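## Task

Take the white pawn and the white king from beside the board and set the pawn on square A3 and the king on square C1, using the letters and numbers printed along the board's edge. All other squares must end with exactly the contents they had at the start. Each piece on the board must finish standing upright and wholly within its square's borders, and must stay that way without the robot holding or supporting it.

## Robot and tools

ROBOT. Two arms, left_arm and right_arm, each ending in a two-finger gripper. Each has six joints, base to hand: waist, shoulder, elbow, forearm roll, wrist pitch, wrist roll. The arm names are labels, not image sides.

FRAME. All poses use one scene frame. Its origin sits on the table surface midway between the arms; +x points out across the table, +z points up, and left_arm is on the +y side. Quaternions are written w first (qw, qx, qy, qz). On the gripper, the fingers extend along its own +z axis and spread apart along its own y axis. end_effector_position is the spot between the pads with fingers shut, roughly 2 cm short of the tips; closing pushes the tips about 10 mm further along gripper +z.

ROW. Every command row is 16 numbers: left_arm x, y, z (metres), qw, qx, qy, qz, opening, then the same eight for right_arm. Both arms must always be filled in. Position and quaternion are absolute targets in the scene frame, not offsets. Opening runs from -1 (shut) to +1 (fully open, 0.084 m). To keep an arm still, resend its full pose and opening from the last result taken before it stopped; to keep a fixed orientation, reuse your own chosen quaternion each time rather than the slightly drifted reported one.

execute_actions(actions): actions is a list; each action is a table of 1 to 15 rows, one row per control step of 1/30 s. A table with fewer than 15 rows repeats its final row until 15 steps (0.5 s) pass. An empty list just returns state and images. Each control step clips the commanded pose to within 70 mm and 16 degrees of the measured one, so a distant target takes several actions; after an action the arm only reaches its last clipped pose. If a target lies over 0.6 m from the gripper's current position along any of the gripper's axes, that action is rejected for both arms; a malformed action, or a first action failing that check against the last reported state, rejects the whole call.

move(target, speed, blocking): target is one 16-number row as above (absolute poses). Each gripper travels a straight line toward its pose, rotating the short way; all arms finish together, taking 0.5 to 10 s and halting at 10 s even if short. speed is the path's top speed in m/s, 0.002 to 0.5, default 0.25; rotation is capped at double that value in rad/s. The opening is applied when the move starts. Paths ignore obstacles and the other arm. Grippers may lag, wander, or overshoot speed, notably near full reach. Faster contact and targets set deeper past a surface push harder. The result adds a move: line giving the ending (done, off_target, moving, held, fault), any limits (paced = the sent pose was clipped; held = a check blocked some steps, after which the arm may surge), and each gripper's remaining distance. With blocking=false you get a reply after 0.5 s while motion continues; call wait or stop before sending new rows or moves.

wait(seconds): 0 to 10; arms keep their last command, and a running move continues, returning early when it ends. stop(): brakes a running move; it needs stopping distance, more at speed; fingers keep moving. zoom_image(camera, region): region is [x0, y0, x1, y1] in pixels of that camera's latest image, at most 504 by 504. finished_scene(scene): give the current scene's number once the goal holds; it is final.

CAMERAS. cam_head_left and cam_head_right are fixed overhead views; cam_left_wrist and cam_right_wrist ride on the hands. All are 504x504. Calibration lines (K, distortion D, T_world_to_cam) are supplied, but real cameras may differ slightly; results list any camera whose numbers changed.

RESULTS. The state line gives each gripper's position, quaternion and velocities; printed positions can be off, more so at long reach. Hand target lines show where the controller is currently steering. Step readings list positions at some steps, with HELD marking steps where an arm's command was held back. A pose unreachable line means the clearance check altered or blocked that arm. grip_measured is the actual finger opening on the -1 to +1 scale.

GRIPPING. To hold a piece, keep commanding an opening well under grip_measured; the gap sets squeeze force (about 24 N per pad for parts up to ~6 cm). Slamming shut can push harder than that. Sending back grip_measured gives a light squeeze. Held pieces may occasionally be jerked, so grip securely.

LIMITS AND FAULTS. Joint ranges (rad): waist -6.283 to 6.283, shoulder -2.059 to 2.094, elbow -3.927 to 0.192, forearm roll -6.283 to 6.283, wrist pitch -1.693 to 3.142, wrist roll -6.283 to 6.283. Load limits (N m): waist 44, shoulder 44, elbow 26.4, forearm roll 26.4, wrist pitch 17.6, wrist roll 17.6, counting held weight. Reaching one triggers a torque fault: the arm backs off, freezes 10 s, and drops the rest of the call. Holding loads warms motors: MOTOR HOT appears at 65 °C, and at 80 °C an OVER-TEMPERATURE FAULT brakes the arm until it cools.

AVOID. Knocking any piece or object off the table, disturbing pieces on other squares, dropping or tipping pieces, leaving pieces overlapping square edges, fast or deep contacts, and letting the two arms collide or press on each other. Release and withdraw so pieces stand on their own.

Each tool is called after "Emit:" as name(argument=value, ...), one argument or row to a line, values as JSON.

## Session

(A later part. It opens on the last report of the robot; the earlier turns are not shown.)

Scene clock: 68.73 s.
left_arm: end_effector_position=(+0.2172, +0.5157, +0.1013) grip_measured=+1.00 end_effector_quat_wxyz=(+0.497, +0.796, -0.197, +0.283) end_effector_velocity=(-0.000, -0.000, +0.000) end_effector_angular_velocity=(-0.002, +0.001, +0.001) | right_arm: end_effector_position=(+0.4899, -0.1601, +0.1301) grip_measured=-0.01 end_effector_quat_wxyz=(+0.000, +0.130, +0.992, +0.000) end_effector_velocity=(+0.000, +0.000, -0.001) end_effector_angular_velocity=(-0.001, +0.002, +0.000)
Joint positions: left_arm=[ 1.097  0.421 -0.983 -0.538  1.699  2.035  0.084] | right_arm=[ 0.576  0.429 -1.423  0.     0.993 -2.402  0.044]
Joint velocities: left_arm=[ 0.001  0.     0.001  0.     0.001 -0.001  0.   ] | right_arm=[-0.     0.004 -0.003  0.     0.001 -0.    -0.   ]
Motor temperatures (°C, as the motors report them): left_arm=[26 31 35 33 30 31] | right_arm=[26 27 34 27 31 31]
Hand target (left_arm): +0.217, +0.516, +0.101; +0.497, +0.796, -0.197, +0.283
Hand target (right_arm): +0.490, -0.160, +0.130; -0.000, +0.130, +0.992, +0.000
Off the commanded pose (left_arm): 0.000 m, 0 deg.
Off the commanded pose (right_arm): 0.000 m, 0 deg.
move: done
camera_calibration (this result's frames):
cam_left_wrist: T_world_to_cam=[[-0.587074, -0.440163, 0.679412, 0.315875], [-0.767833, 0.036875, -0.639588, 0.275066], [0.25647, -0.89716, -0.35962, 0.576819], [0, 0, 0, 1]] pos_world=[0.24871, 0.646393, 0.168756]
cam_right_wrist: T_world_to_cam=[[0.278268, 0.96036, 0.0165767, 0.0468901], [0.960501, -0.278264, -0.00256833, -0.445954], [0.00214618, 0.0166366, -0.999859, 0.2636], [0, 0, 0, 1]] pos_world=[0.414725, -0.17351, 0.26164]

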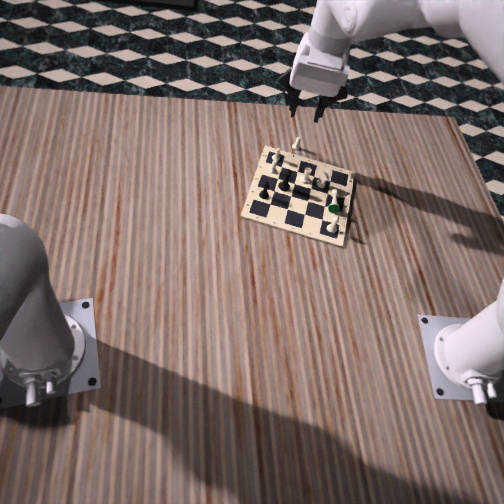

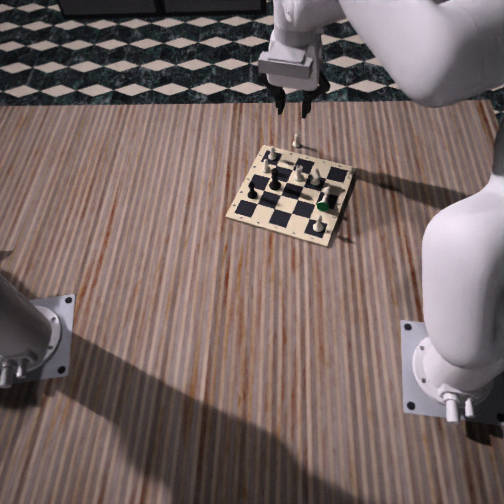

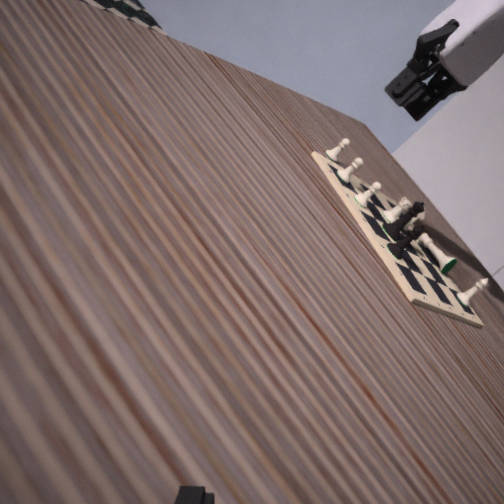

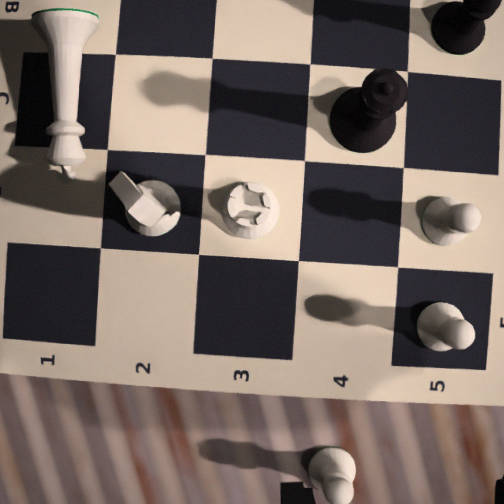

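Emit:
move(
  target=[0.2172,0.5157,0.1013,0.497,0.796,-0.197,0.283,1,0.505,-0.168,0.08,0,0.13,0.99,0,0],
)

Emit:
move(
  target=[0.2172,0.5157,0.1013,0.497,0.796,-0.197,0.283,1,0.505,-0.168,0.026,0,0.13,0.99,0,0],
  speed=0.1,
)

Emit:
move(
  target=[0.2172,0.5157,0.1013,0.497,0.796,-0.197,0.283,1,0.505,-0.168,0.026,0,0.13,0.99,0,-1],
)

Emit:
move(
  target=[0.2172,0.5157,0.1013,0.497,0.796,-0.197,0.283,1,0.505,-0.168,0.12,0,0.13,0.99,0,-1],
)

Emit:
move(
  target=[0.2172,0.5157,0.1013,0.497,0.796,-0.197,0.283,1,0.29,-0.132,0.12,0,0.13,0.99,0,-1],
)

Emit:
move(
  target=[0.2172,0.5157,0.1013,0.497,0.796,-0.197,0.283,1,0.29,-0.132,0.033,0,0.13,0.99,0,-1],
  speed=0.1,
)

Emit:
move(
  target=[0.2172,0.5157,0.1013,0.497,0.796,-0.197,0.283,1,0.29,-0.132,0.033,0,0.13,0.99,0,-0.2],
)

Emit:
move(
  target=[0.2172,0.5157,0.1013,0.497,0.796,-0.197,0.283,1,0.29,-0.132,0.13,0,0.13,0.99,0,-0.3],
)

Emit:
move(
  target=[0.2172,0.5157,0.1013,0.497,0.796,-0.197,0.283,1,0.344,-0.232,0.12,-0.298,0.124,0.944,0.039,-0.3],
)

Emit:
move(
  target=[0.2172,0.5157,0.1013,0.497,0.796,-0.197,0.283,1,0.344,-0.232,0.024,-0.298,0.124,0.944,0.039,-0.3],
  speed=0.07,
)

Emit:
zoom_image(
  camera="cam_head_right",
  region=[220, 125, 364, 260],
)

Scene clock: 97.67 s.
left_arm: end_effector_position=(+0.2172, +0.5157, +0.1013) grip_measured=+1.00 end_effector_quat_wxyz=(+0.497, +0.796, -0.197, +0.283) end_effector_velocity=(-0.000, -0.001, -0.000) end_effector_angular_velocity=(-0.002, +0.001, -0.000) | right_arm: end_effector_position=(+0.5052, -0.1679, +0.0806) grip_measured=-0.01 end_effector_quat_wxyz=(+0.001, +0.130, +0.991, +0.000) end_effector_velocity=(-0.004, -0.002, -0.007) end_effector_angular_velocity=(-0.006, +0.013, -0.001)
Joint positions: left_arm=[ 1.097  0.421 -0.983 -0.538  1.699  2.035  0.084] | right_arm=[ 0.552  0.531 -1.428 -0.     0.896 -2.426  0.044]
Joint velocities: left_arm=[ 0.    -0.     0.002  0.001 -0.     0.     0.   ] | right_arm=[-0.001  0.007  0.007  0.001  0.001 -0.    -0.   ]
Motor temperatures (°C, as the motors report them): left_arm=[26 31 35 33 30 31] | right_arm=[26 28 34 27 31 31]
Hand target (left_arm): +0.217, +0.516, +0.101; +0.497, +0.796, -0.197, +0.283
Hand target (right_arm): +0.505, -0.168, +0.080; +0.000, +0.130, +0.991, -0.000
Off the commanded pose (left_arm): 0.000 m, 0 deg.
Off the commanded pose (right_arm): 0.001 m, 0 deg.
move: done
camera_calibration (this result's frames):
cam_left_wrist: T_world_to_cam=[[-0.587074, -0.440163, 0.679412, 0.315875], [-0.767833, 0.036875, -0.639588, 0.275066], [0.25647, -0.89716, -0.35962, 0.576819], [0, 0, 0, 1]] pos_world=[0.24871, 0.646393, 0.168756]
cam_right_wrist: T_world_to_cam=[[0.278486, 0.960292, 0.0168751, 0.0507452], [0.960436, -0.278495, -0.0018541, -0.463029], [0.00291916, 0.0167238, -0.999856, 0.213805], [0, 0, 0, 1]] pos_world=[0.429953, -0.181257, 0.21206]

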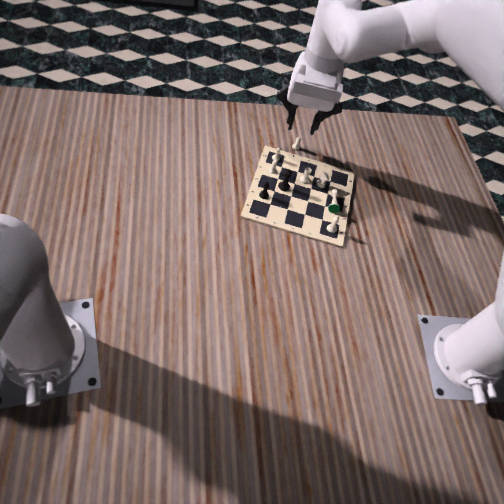

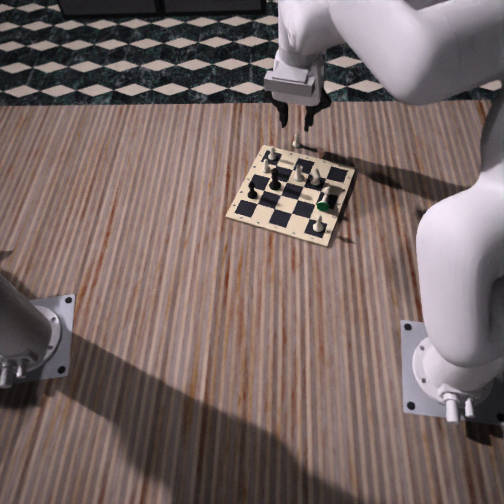

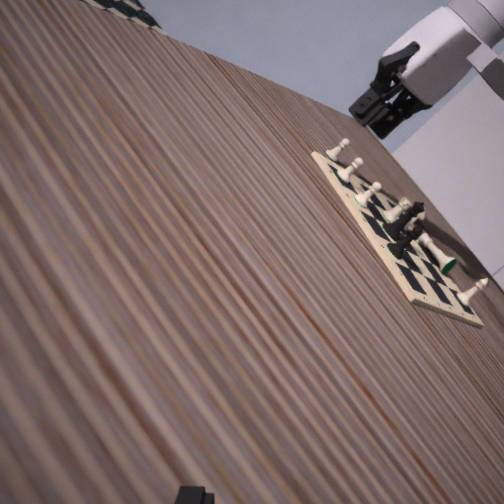

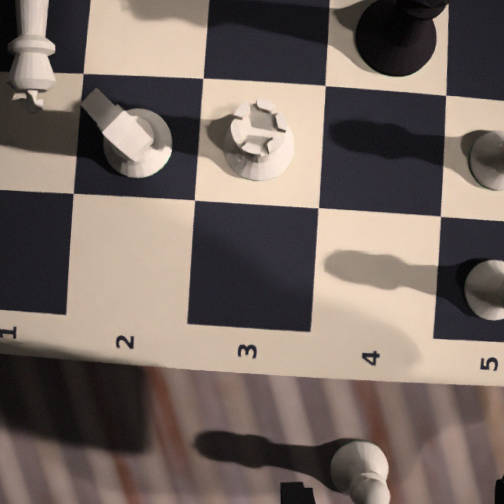

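Scene clock: 98.63 s.
left_arm: end_effector_position=(+0.2172, +0.5157, +0.1013) grip_measured=+1.00 end_effector_quat_wxyz=(+0.497, +0.796, -0.197, +0.283) end_effector_velocity=(-0.000, +0.000, -0.000) end_effector_angular_velocity=(+0.001, +0.001, +0.000) | right_arm: end_effector_position=(+0.5053, -0.1679, +0.0265) grip_measured=-0.01 end_effector_quat_wxyz=(+0.000, +0.130, +0.991, +0.000) end_effector_velocity=(-0.004, -0.002, -0.006) end_effector_angular_velocity=(-0.007, +0.014, -0.000)
Joint positions: left_arm=[ 1.097  0.421 -0.983 -0.538  1.699  2.035  0.084] | right_arm=[ 0.552  0.626 -1.408 -0.     0.781 -2.426  0.044]
Joint velocities: left_arm=[ 0.001 -0.    -0.     0.001 -0.    -0.     0.   ] | right_arm=[-0.     0.006  0.007 -0.     0.002 -0.     0.   ]
Motor temperatures (°C, as the motors report them): left_arm=[26 31 35 33 30 31] | right_arm=[26 28 34 27 31 31]
Hand target (left_arm): +0.217, +0.516, +0.101; +0.497, +0.796, -0.197, +0.283
Hand target (right_arm): +0.505, -0.168, +0.026; +0.000, +0.130, +0.991, -0.000
Off the commanded pose (left_arm): 0.000 m, 0 deg.
Off the commanded pose (right_arm): 0.001 m, 0 deg.
move: done
camera_calibration (this result's frames):
cam_left_wrist: T_world_to_cam=[[-0.587074, -0.440163, 0.679412, 0.315875], [-0.767833, 0.036875, -0.639588, 0.275066], [0.25647, -0.89716, -0.35962, 0.576819], [0, 0, 0, 1]] pos_world=[0.24871, 0.646393, 0.168756]
cam_right_wrist: T_world_to_cam=[[0.27862, 0.960255, 0.0167803, 0.0516178], [0.960397, -0.278628, -0.00193173, -0.463206], [0.00282051, 0.016654, -0.999857, 0.159788], [0, 0, 0, 1]] pos_world=[0.430029, -0.181289, 0.158004]

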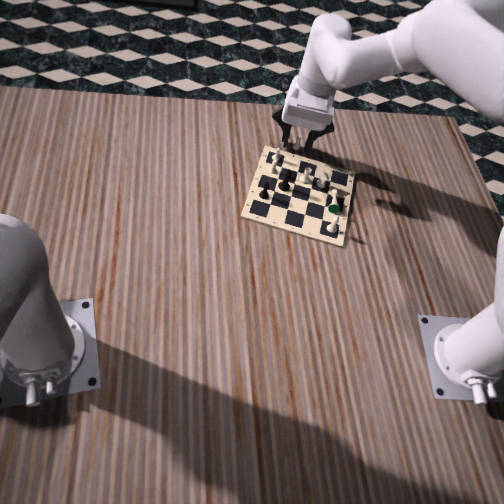

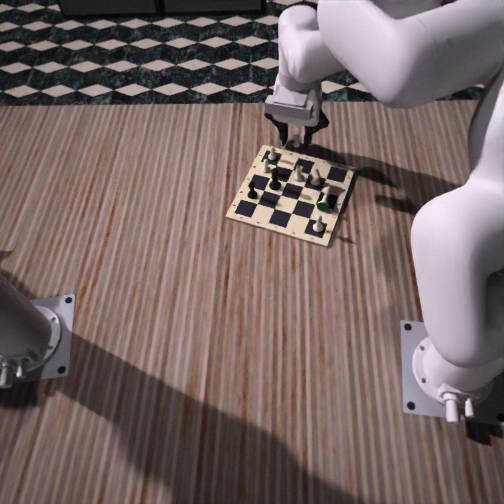

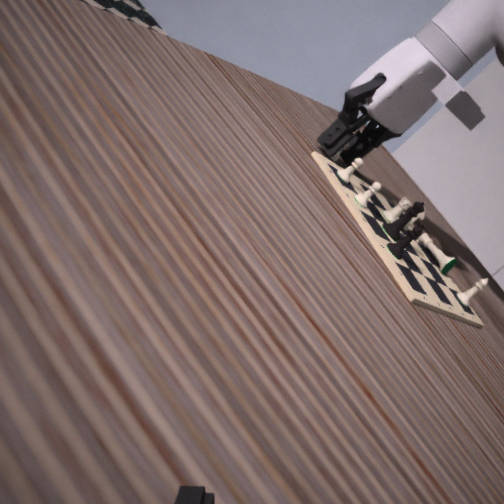

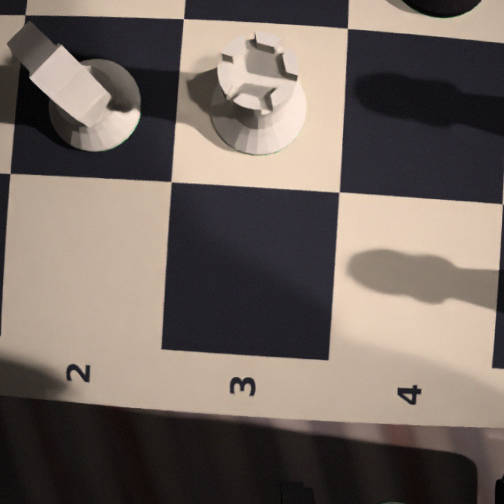

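Scene clock: 99.33 s.
left_arm: end_effector_position=(+0.2172, +0.5157, +0.1013) grip_measured=+1.00 end_effector_quat_wxyz=(+0.497, +0.796, -0.197, +0.283) end_effector_velocity=(-0.001, +0.001, +0.000) end_effector_angular_velocity=(+0.002, -0.000, +0.002) | right_arm: end_effector_position=(+0.5057, -0.1677, +0.0270) grip_measured=-0.77 end_effector_quat_wxyz=(+0.001, +0.130, +0.991, +0.001) end_effector_velocity=(+0.000, +0.000, -0.000) end_effector_angular_velocity=(+0.001, -0.001, +0.000)
Joint positions: left_arm=[ 1.097  0.421 -0.983 -0.538  1.699  2.035  0.084] | right_arm=[ 0.552  0.625 -1.409 -0.     0.781 -2.426  0.01 ]
Joint velocities: left_arm=[ 0.003  0.    -0.002  0.001  0.     0.     0.   ] | right_arm=[ 0.     0.001  0.    -0.    -0.002  0.     0.   ]
Motor temperatures (°C, as the motors report them): left_arm=[26 31 35 33 30 31] | right_arm=[26 28 34 27 31 31]
Hand target (left_arm): +0.217, +0.516, +0.101; +0.497, +0.796, -0.197, +0.283
Hand target (right_arm): +0.505, -0.168, +0.026; +0.000, +0.130, +0.991, -0.000
Off the commanded pose (left_arm): 0.000 m, 0 deg.
Off the commanded pose (right_arm): 0.001 m, 0 deg.
move: done
camera_calibration (this result's frames):
cam_left_wrist: T_world_to_cam=[[-0.587074, -0.440163, 0.679412, 0.315875], [-0.767833, 0.0368751, -0.639588, 0.275066], [0.256469, -0.89716, -0.35962, 0.576819], [0, 0, 0, 1]] pos_world=[0.24871, 0.646393, 0.168756]
cam_right_wrist: T_world_to_cam=[[0.278521, 0.960267, 0.017717, 0.0513084], [0.960422, -0.278547, -0.00105185, -0.463586], [0.00392495, 0.0173087, -0.999842, 0.159827], [0, 0, 0, 1]] pos_world=[0.43032, -0.181166, 0.158405]

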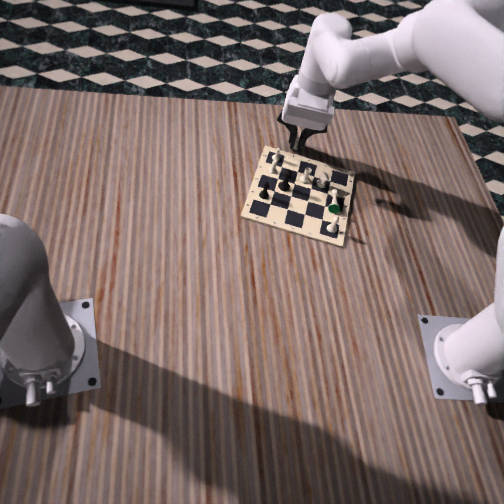

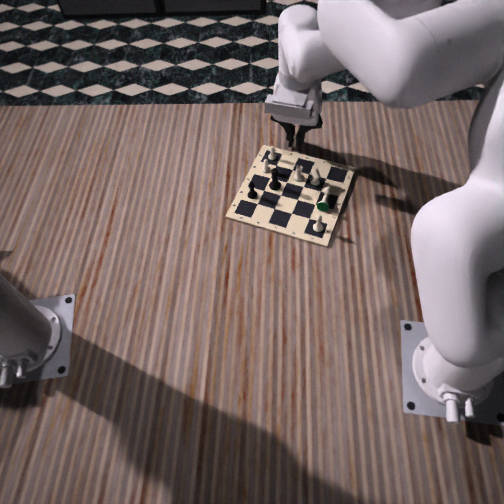

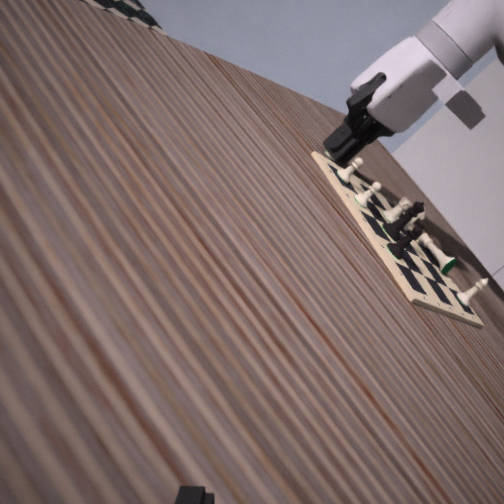

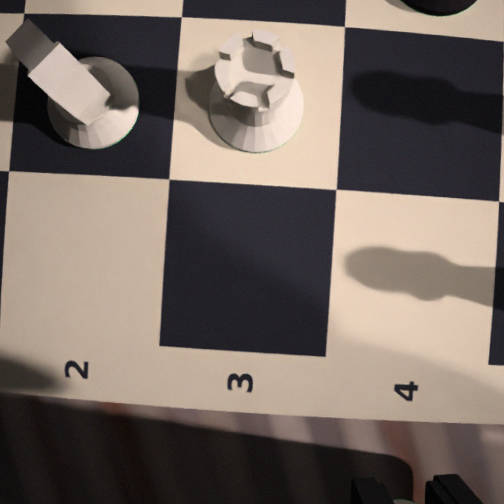

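Scene clock: 100.20 s.
left_arm: end_effector_position=(+0.2172, +0.5157, +0.1013) grip_measured=+1.00 end_effector_quat_wxyz=(+0.497, +0.796, -0.197, +0.283) end_effector_velocity=(+0.000, +0.000, +0.000) end_effector_angular_velocity=(+0.001, +0.000, -0.001) | right_arm: end_effector_position=(+0.5046, -0.1681, +0.1191) grip_measured=-0.77 end_effector_quat_wxyz=(-0.001, +0.130, +0.992, -0.000) end_effector_velocity=(+0.007, +0.003, +0.012) end_effector_angular_velocity=(+0.012, -0.024, -0.001)
Joint positions: left_arm=[ 1.097  0.421 -0.983 -0.538  1.699  2.035  0.084] | right_arm=[ 0.552  0.477 -1.463  0.     0.988 -2.426  0.01 ]
Joint velocities: left_arm=[-0.001  0.    -0.001  0.001  0.    -0.     0.   ] | right_arm=[-0.001 -0.012 -0.014 -0.    -0.002  0.     0.   ]
Motor temperatures (°C, as the motors report them): left_arm=[26 31 35 33 30 31] | right_arm=[26 28 34 27 31 31]
Hand target (left_arm): +0.217, +0.516, +0.101; +0.497, +0.796, -0.197, +0.283
Hand target (right_arm): +0.505, -0.168, +0.120; -0.000, +0.130, +0.992, +0.000
Off the commanded pose (left_arm): 0.000 m, 0 deg.
Off the commanded pose (right_arm): 0.001 m, 0 deg.
move: done
camera_calibration (this result's frames):
cam_left_wrist: T_world_to_cam=[[-0.587074, -0.440163, 0.679412, 0.315875], [-0.767833, 0.036875, -0.639588, 0.275066], [0.25647, -0.89716, -0.35962, 0.576819], [0, 0, 0, 1]] pos_world=[0.24871, 0.646393, 0.168756]
cam_right_wrist: T_world_to_cam=[[0.278326, 0.960369, 0.0150471, 0.0507912], [0.960487, -0.278293, -0.00431256, -0.462192], [0.0000458444, 0.0156528, -0.999877, 0.253586], [0, 0, 0, 1]] pos_world=[0.429781, -0.181372, 0.250798]

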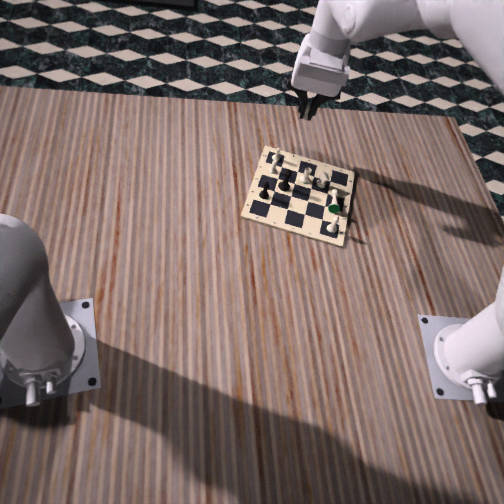

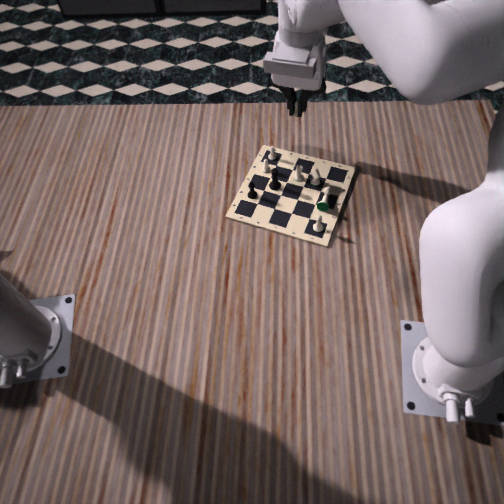

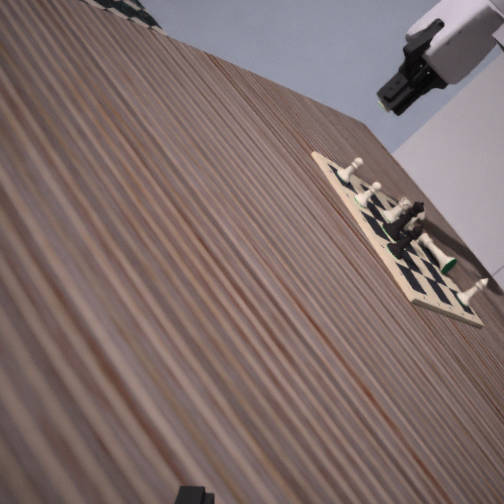

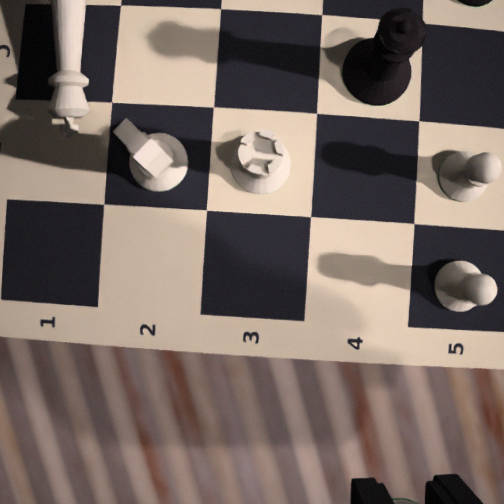

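Scene clock: 101.50 s.
left_arm: end_effector_position=(+0.2172, +0.5157, +0.1013) grip_measured=+1.00 end_effector_quat_wxyz=(+0.497, +0.796, -0.197, +0.283) end_effector_velocity=(-0.000, -0.000, -0.000) end_effector_angular_velocity=(-0.000, +0.001, -0.001) | right_arm: end_effector_position=(+0.2904, -0.1319, +0.1202) grip_measured=-0.77 end_effector_quat_wxyz=(-0.000, +0.131, +0.991, -0.000) end_effector_velocity=(-0.002, -0.000, -0.001) end_effector_angular_velocity=(-0.001, +0.001, +0.001)
Joint positions: left_arm=[ 1.097  0.421 -0.983 -0.538  1.699  2.035  0.084] | right_arm=[ 0.854 -0.02  -0.787  0.     0.808 -2.122  0.01 ]
Joint velocities: left_arm=[-0.    -0.     0.     0.001 -0.    -0.     0.   ] | right_arm=[ 0.003 -0.002  0.004 -0.    -0.     0.002 -0.   ]
Motor temperatures (°C, as the motors report them): left_arm=[26 31 35 33 30 31] | right_arm=[26 28 34 27 31 31]
Hand target (left_arm): +0.217, +0.516, +0.101; +0.497, +0.796, -0.197, +0.283
Hand target (right_arm): +0.290, -0.132, +0.120; -0.000, +0.130, +0.991, -0.000
Off the commanded pose (left_arm): 0.000 m, 0 deg.
Off the commanded pose (right_arm): 0.000 m, 0 deg.
move: done
camera_calibration (this result's frames):
cam_left_wrist: T_world_to_cam=[[-0.587074, -0.440163, 0.679412, 0.315875], [-0.767833, 0.0368751, -0.639588, 0.275066], [0.256469, -0.89716, -0.35962, 0.57682], [0, 0, 0, 1]] pos_world=[0.24871, 0.646393, 0.168756]
cam_right_wrist: T_world_to_cam=[[0.279399, 0.960044, 0.0158658, 0.0752309], [0.960174, -0.279386, -0.00309029, -0.246506], [0.00146586, 0.0160973, -0.999869, 0.253764], [0, 0, 0, 1]] pos_world=[0.215297, -0.14518, 0.251775]

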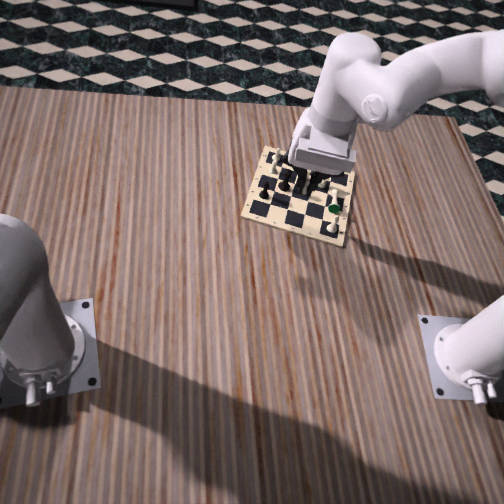

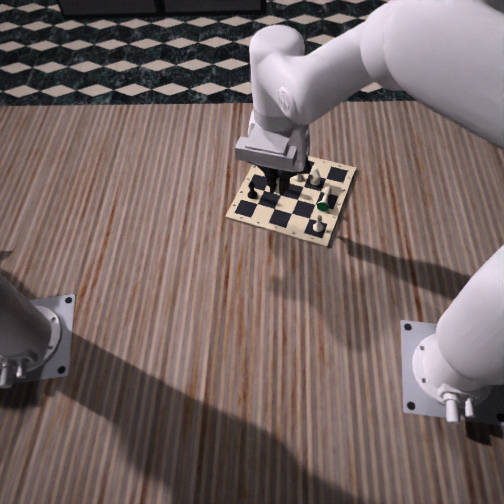

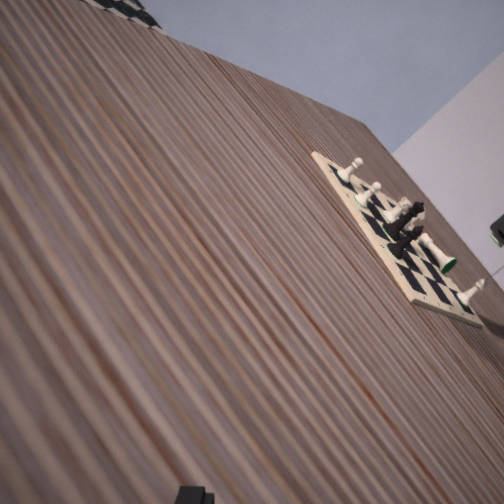

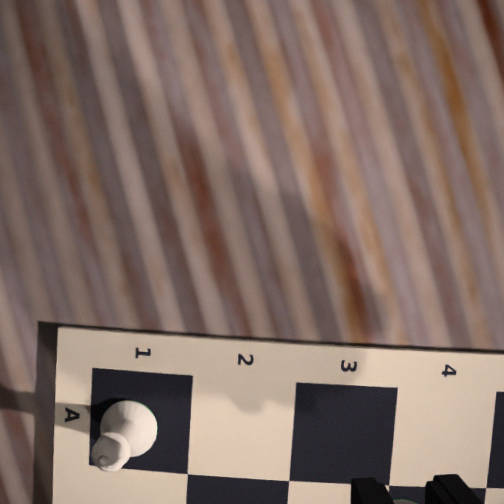

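Scene clock: 102.73 s.
left_arm: end_effector_position=(+0.2172, +0.5157, +0.1013) grip_measured=+1.00 end_effector_quat_wxyz=(+0.497, +0.796, -0.197, +0.283) end_effector_velocity=(-0.000, +0.000, -0.000) end_effector_angular_velocity=(+0.001, -0.000, +0.000) | right_arm: end_effector_position=(+0.2902, -0.1319, +0.0333) grip_measured=-0.77 end_effector_quat_wxyz=(+0.000, +0.130, +0.991, +0.000) end_effector_velocity=(-0.001, -0.002, -0.002) end_effector_angular_velocity=(-0.004, +0.005, -0.001)
Joint positions: left_arm=[ 1.097  0.421 -0.983 -0.538  1.699  2.035  0.084] | right_arm=[ 0.855  0.182 -0.729 -0.001  0.545 -2.122  0.01 ]
Joint velocities: left_arm=[ 0.001  0.    -0.     0.    -0.     0.     0.   ] | right_arm=[-0.001  0.003  0.003  0.     0.001 -0.     0.   ]
Motor temperatures (°C, as the motors report them): left_arm=[26 31 35 33 30 31] | right_arm=[26 28 34 27 31 31]
Hand target (left_arm): +0.217, +0.516, +0.101; +0.497, +0.796, -0.197, +0.283
Hand target (right_arm): +0.290, -0.132, +0.033; +0.000, +0.130, +0.991, -0.000
Off the commanded pose (left_arm): 0.000 m, 0 deg.
Off the commanded pose (right_arm): 0.000 m, 0 deg.
move: done
camera_calibration (this result's frames):
cam_left_wrist: T_world_to_cam=[[-0.587074, -0.440163, 0.679412, 0.315875], [-0.767833, 0.0368748, -0.639588, 0.275066], [0.25647, -0.89716, -0.35962, 0.576819], [0, 0, 0, 1]] pos_world=[0.24871, 0.646393, 0.168756]
cam_right_wrist: T_world_to_cam=[[0.278734, 0.960222, 0.0167434, 0.0768292], [0.960365, -0.278739, -0.00209671, -0.246633], [0.00265374, 0.0166642, -0.999858, 0.166637], [0, 0, 0, 1]] pos_world=[0.215001, -0.145296, 0.164809]

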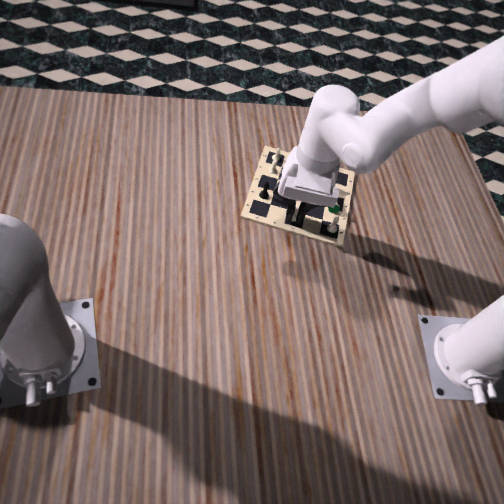

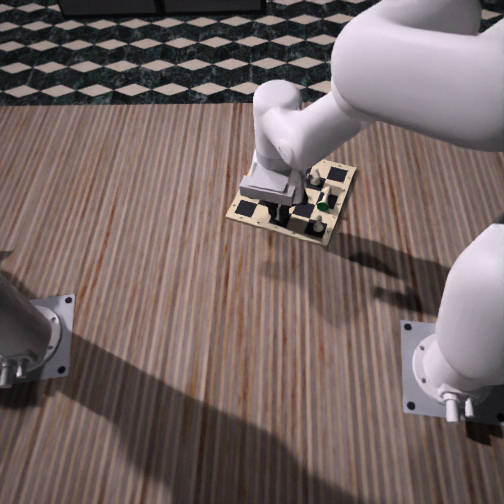

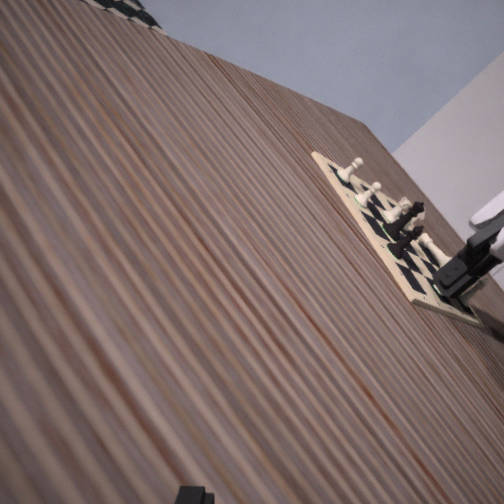

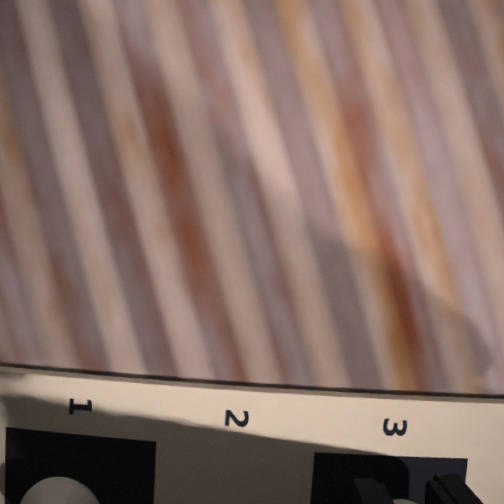

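Scene clock: 103.43 s.
left_arm: end_effector_position=(+0.2172, +0.5157, +0.1013) grip_measured=+1.00 end_effector_quat_wxyz=(+0.497, +0.796, -0.197, +0.283) end_effector_velocity=(-0.000, +0.000, +0.000) end_effector_angular_velocity=(-0.000, -0.000, +0.003) | right_arm: end_effector_position=(+0.2900, -0.1320, +0.0330) grip_measured=-0.22 end_effector_quat_wxyz=(+0.000, +0.130, +0.991, +0.000) end_effector_velocity=(+0.000, -0.000, +0.000) end_effector_angular_velocity=(+0.000, -0.000, -0.000)
Joint positions: left_arm=[ 1.097  0.421 -0.983 -0.538  1.699  2.035  0.084] | right_arm=[ 0.855  0.183 -0.729  0.     0.546 -2.123  0.035]
Joint velocities: left_arm=[ 0.002  0.     0.    -0.001  0.    -0.     0.   ] | right_arm=[-0.001 -0.    -0.001 -0.     0.001 -0.     0.   ]
Motor temperatures (°C, as the motors report them): left_arm=[26 31 35 33 30 31] | right_arm=[26 28 34 27 31 31]
Hand target (left_arm): +0.217, +0.516, +0.101; +0.497, +0.796, -0.197, +0.283
Hand target (right_arm): +0.290, -0.132, +0.033; +0.000, +0.130, +0.991, -0.000
Off the commanded pose (left_arm): 0.000 m, 0 deg.
Off the commanded pose (right_arm): 0.000 m, 0 deg.
move: done
camera_calibration (this result's frames):
cam_left_wrist: T_world_to_cam=[[-0.587074, -0.440163, 0.679412, 0.315875], [-0.767833, 0.0368747, -0.639588, 0.275066], [0.25647, -0.89716, -0.35962, 0.576819], [0, 0, 0, 1]] pos_world=[0.24871, 0.646393, 0.168756]
cam_right_wrist: T_world_to_cam=[[0.27852, 0.960294, 0.0161768, 0.0770507], [0.960429, -0.278512, -0.00277884, -0.246419], [0.00183693, 0.0163107, -0.999865, 0.166544], [0, 0, 0, 1]] pos_world=[0.214901, -0.145338, 0.16459]

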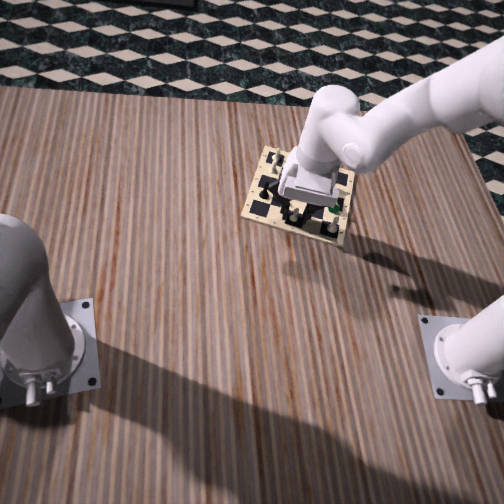

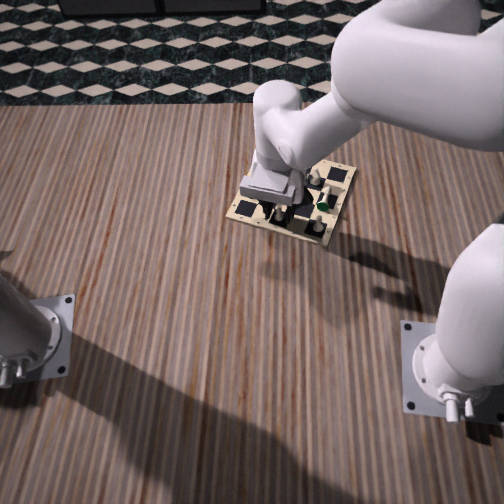

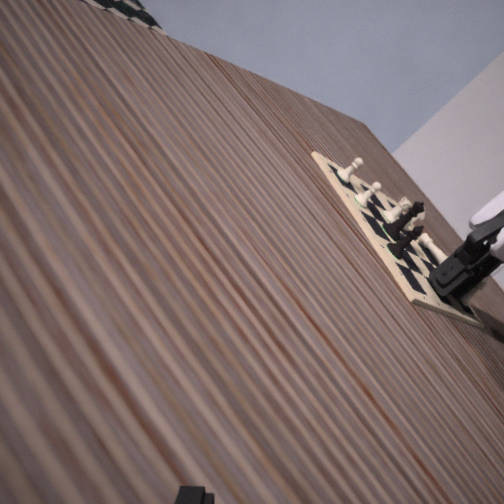

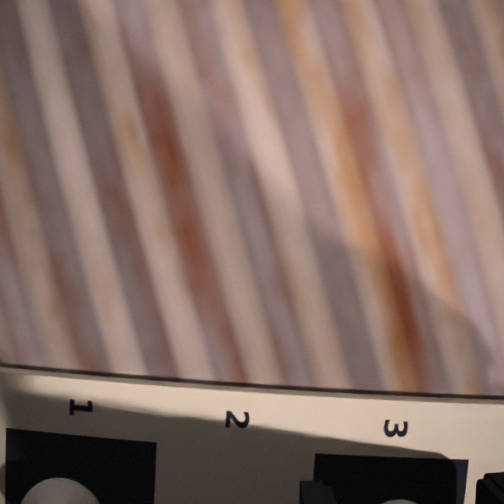

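Scene clock: 104.30 s.
left_arm: end_effector_position=(+0.2172, +0.5157, +0.1013) grip_measured=+1.00 end_effector_quat_wxyz=(+0.497, +0.796, -0.197, +0.283) end_effector_velocity=(-0.001, -0.001, -0.000) end_effector_angular_velocity=(-0.003, +0.000, +0.001) | right_arm: end_effector_position=(+0.2897, -0.1322, +0.1294) grip_measured=-0.32 end_effector_quat_wxyz=(-0.001, +0.130, +0.992, -0.001) end_effector_velocity=(+0.003, +0.003, +0.006) end_effector_angular_velocity=(+0.009, -0.010, -0.001)
Joint positions: left_arm=[ 1.097  0.421 -0.983 -0.538  1.699  2.035  0.084] | right_arm=[ 0.855 -0.039 -0.797  0.     0.837 -2.123  0.03 ]
Joint velocities: left_arm=[0.001 0.    0.003 0.001 0.    0.001 0.   ] | right_arm=[-0.001 -0.007 -0.009 -0.001  0.001  0.     0.   ]
Motor temperatures (°C, as the motors report them): left_arm=[26 31 35 33 30 31] | right_arm=[26 28 34 27 31 31]
Hand target (left_arm): +0.217, +0.516, +0.101; +0.497, +0.796, -0.197, +0.283
Hand target (right_arm): +0.290, -0.132, +0.130; -0.000, +0.130, +0.992, +0.000
Off the commanded pose (left_arm): 0.000 m, 0 deg.
Off the commanded pose (right_arm): 0.001 m, 0 deg.
move: done
camera_calibration (this result's frames):
cam_left_wrist: T_world_to_cam=[[-0.587074, -0.440163, 0.679412, 0.315875], [-0.767833, 0.0368748, -0.639588, 0.275066], [0.25647, -0.89716, -0.35962, 0.576819], [0, 0, 0, 1]] pos_world=[0.24871, 0.646393, 0.168756]
cam_right_wrist: T_world_to_cam=[[0.278287, 0.960383, 0.0148958, 0.0759894], [0.960498, -0.278259, -0.00393007, -0.245722], [0.000370521, 0.0154011, -0.999881, 0.263187], [0, 0, 0, 1]] pos_world=[0.214771, -0.145407, 0.261058]

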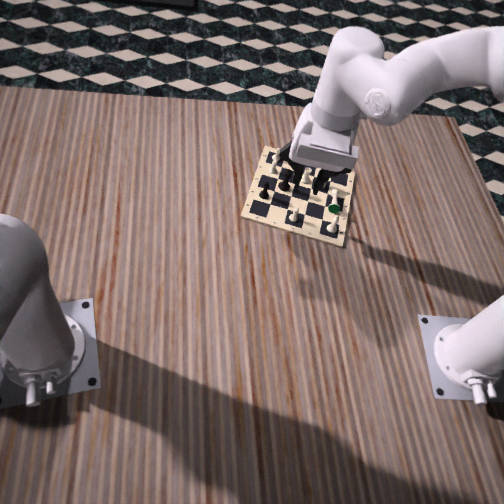

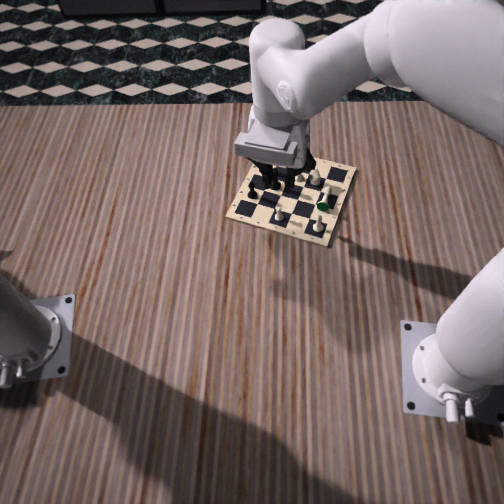

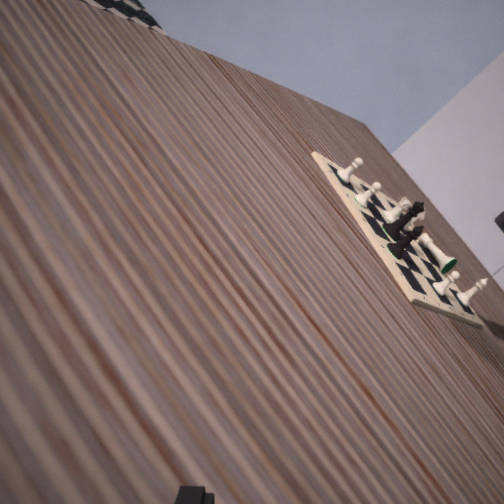

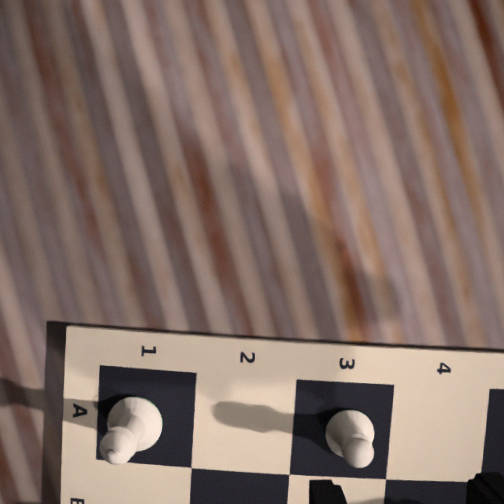

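Scene clock: 105.90 s.
left_arm: end_effector_position=(+0.2172, +0.5157, +0.1013) grip_measured=+1.00 end_effector_quat_wxyz=(+0.497, +0.796, -0.197, +0.283) end_effector_velocity=(-0.001, -0.001, -0.000) end_effector_angular_velocity=(-0.003, +0.001, +0.001) | right_arm: end_effector_position=(+0.3441, -0.2318, +0.1201) grip_measured=-0.32 end_effector_quat_wxyz=(-0.298, +0.124, +0.946, +0.038) end_effector_velocity=(+0.001, -0.000, +0.001) end_effector_angular_velocity=(+0.001, +0.001, +0.000)
Joint positions: left_arm=[ 1.097  0.421 -0.983 -0.538  1.699  2.035  0.084] | right_arm=[ 0.403  0.334 -1.233  0.314  1.439 -2.704  0.03 ]
Joint velocities: left_arm=[ 0.001  0.     0.002  0.     0.    -0.001  0.   ] | right_arm=[-0.001  0.    -0.004  0.     0.005 -0.001 -0.   ]
Motor temperatures (°C, as the motors report them): left_arm=[26 31 35 33 30 31] | right_arm=[26 28 34 27 31 31]
Hand target (left_arm): +0.217, +0.516, +0.101; +0.497, +0.796, -0.197, +0.283
Hand target (right_arm): +0.344, -0.232, +0.120; -0.298, +0.124, +0.946, +0.038
Off the commanded pose (left_arm): 0.000 m, 0 deg.
Off the commanded pose (right_arm): 0.000 m, 0 deg.
move: done
camera_calibration (this result's frames):
cam_left_wrist: T_world_to_cam=[[-0.587074, -0.440163, 0.679412, 0.315875], [-0.767833, 0.0368748, -0.639588, 0.275066], [0.25647, -0.89716, -0.35962, 0.576819], [0, 0, 0, 1]] pos_world=[0.24871, 0.646393, 0.168756]
cam_right_wrist: T_world_to_cam=[[0.283004, 0.959119, -0.000091572, 0.156518], [0.784669, -0.231585, -0.575032, -0.185813], [-0.551545, 0.162665, -0.818131, 0.457654], [0, 0, 0, 1]] pos_world=[0.353924, -0.267595, 0.267587]

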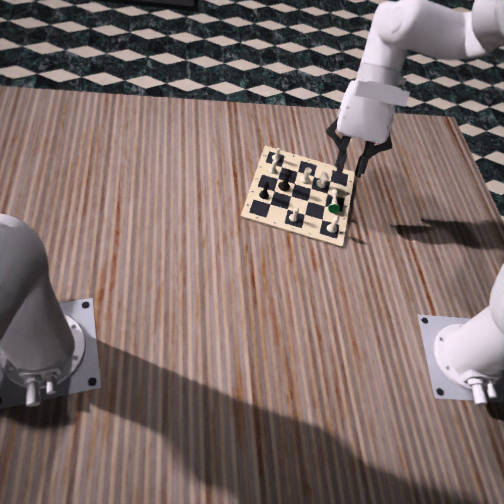

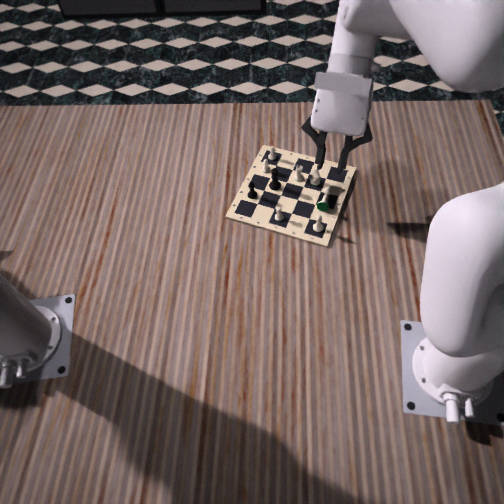

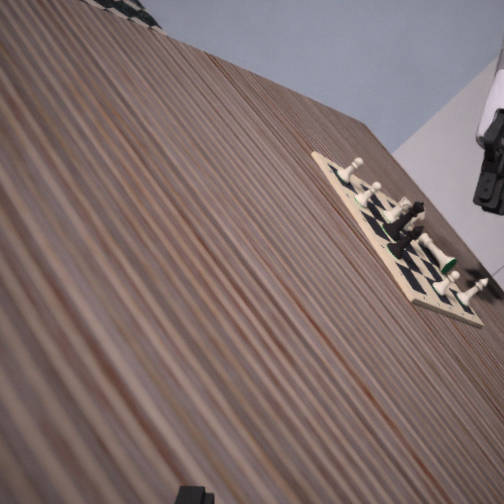

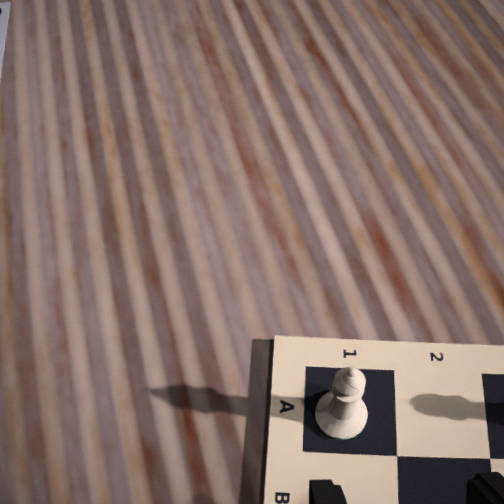

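Scene clock: 107.57 s.
left_arm: end_effector_position=(+0.2172, +0.5157, +0.1013) grip_measured=+1.00 end_effector_quat_wxyz=(+0.497, +0.796, -0.197, +0.283) end_effector_velocity=(+0.000, +0.001, +0.000) end_effector_angular_velocity=(+0.001, -0.000, +0.000) | right_arm: end_effector_position=(+0.3462, -0.2309, +0.0288) grip_measured=-0.31 end_effector_quat_wxyz=(-0.296, +0.123, +0.946, +0.041) end_effector_velocity=(-0.001, -0.001, -0.000) end_effector_angular_velocity=(-0.001, +0.001, +0.001)
Joint positions: left_arm=[ 1.097  0.421 -0.983 -0.538  1.699  2.035  0.084] | right_arm=[ 0.412  0.504 -1.194  0.339  1.235 -2.77   0.03 ]
Joint velocities: left_arm=[-0.     0.    -0.001 -0.    -0.    -0.     0.   ] | right_arm=[ 0.    -0.003  0.006 -0.    -0.002 -0.001  0.   ]
Motor temperatures (°C, as the motors report them): left_arm=[26 31 35 33 30 31] | right_arm=[26 28 34 27 31 31]
Hand target (left_arm): +0.217, +0.516, +0.101; +0.497, +0.796, -0.197, +0.283
Hand target (right_arm): +0.344, -0.232, +0.024; -0.298, +0.124, +0.946, +0.039
Off the commanded pose (left_arm): 0.000 m, 0 deg.
Off the commanded pose (right_arm): 0.005 m, 0 deg.
move: off_target (right_arm)
camera_calibration (this result's frames):
cam_left_wrist: T_world_to_cam=[[-0.587074, -0.440163, 0.679412, 0.315875], [-0.767833, 0.036875, -0.639588, 0.275066], [0.25647, -0.89716, -0.35962, 0.576819], [0, 0, 0, 1]] pos_world=[0.24871, 0.646393, 0.168756]
cam_right_wrist: T_world_to_cam=[[0.28345, 0.958968, 0.0060217, 0.154685], [0.787227, -0.229092, -0.57253, -0.240169], [-0.547658, 0.167024, -0.819862, 0.383687], [0, 0, 0, 1]] pos_world=[0.355351, -0.267444, 0.176135]

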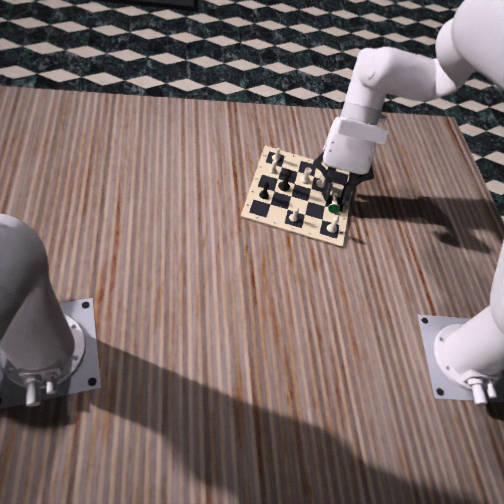

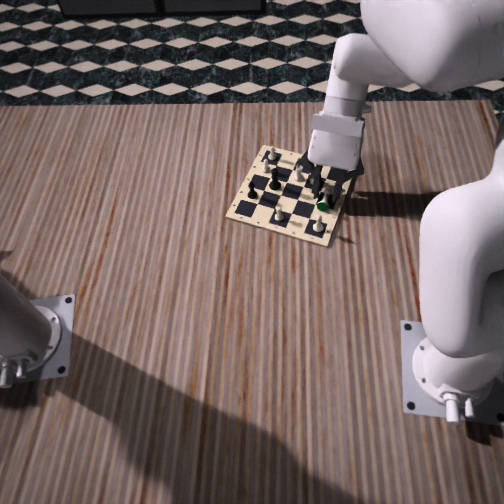

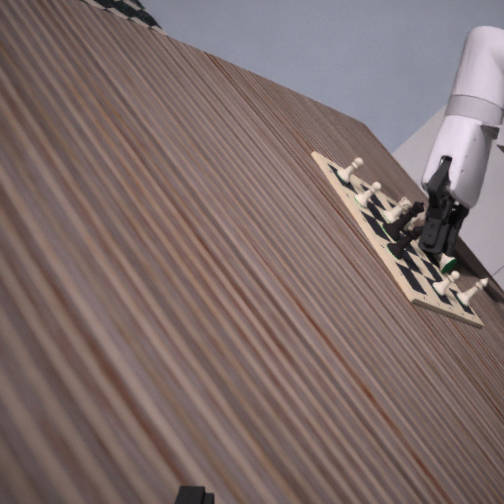

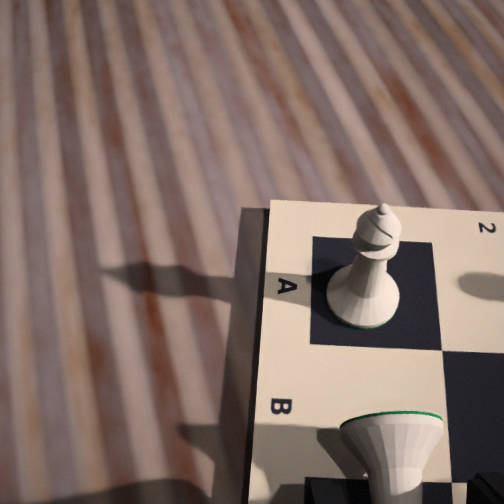

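Region (220, 125, 364, 260) of cam_head_right's 504x504 image, scaled by 3.500, with more detail than that image has; it fills the top 472 rows of this view, and the rest is white.

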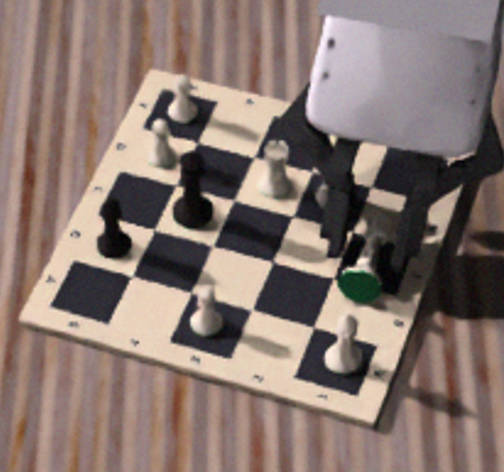

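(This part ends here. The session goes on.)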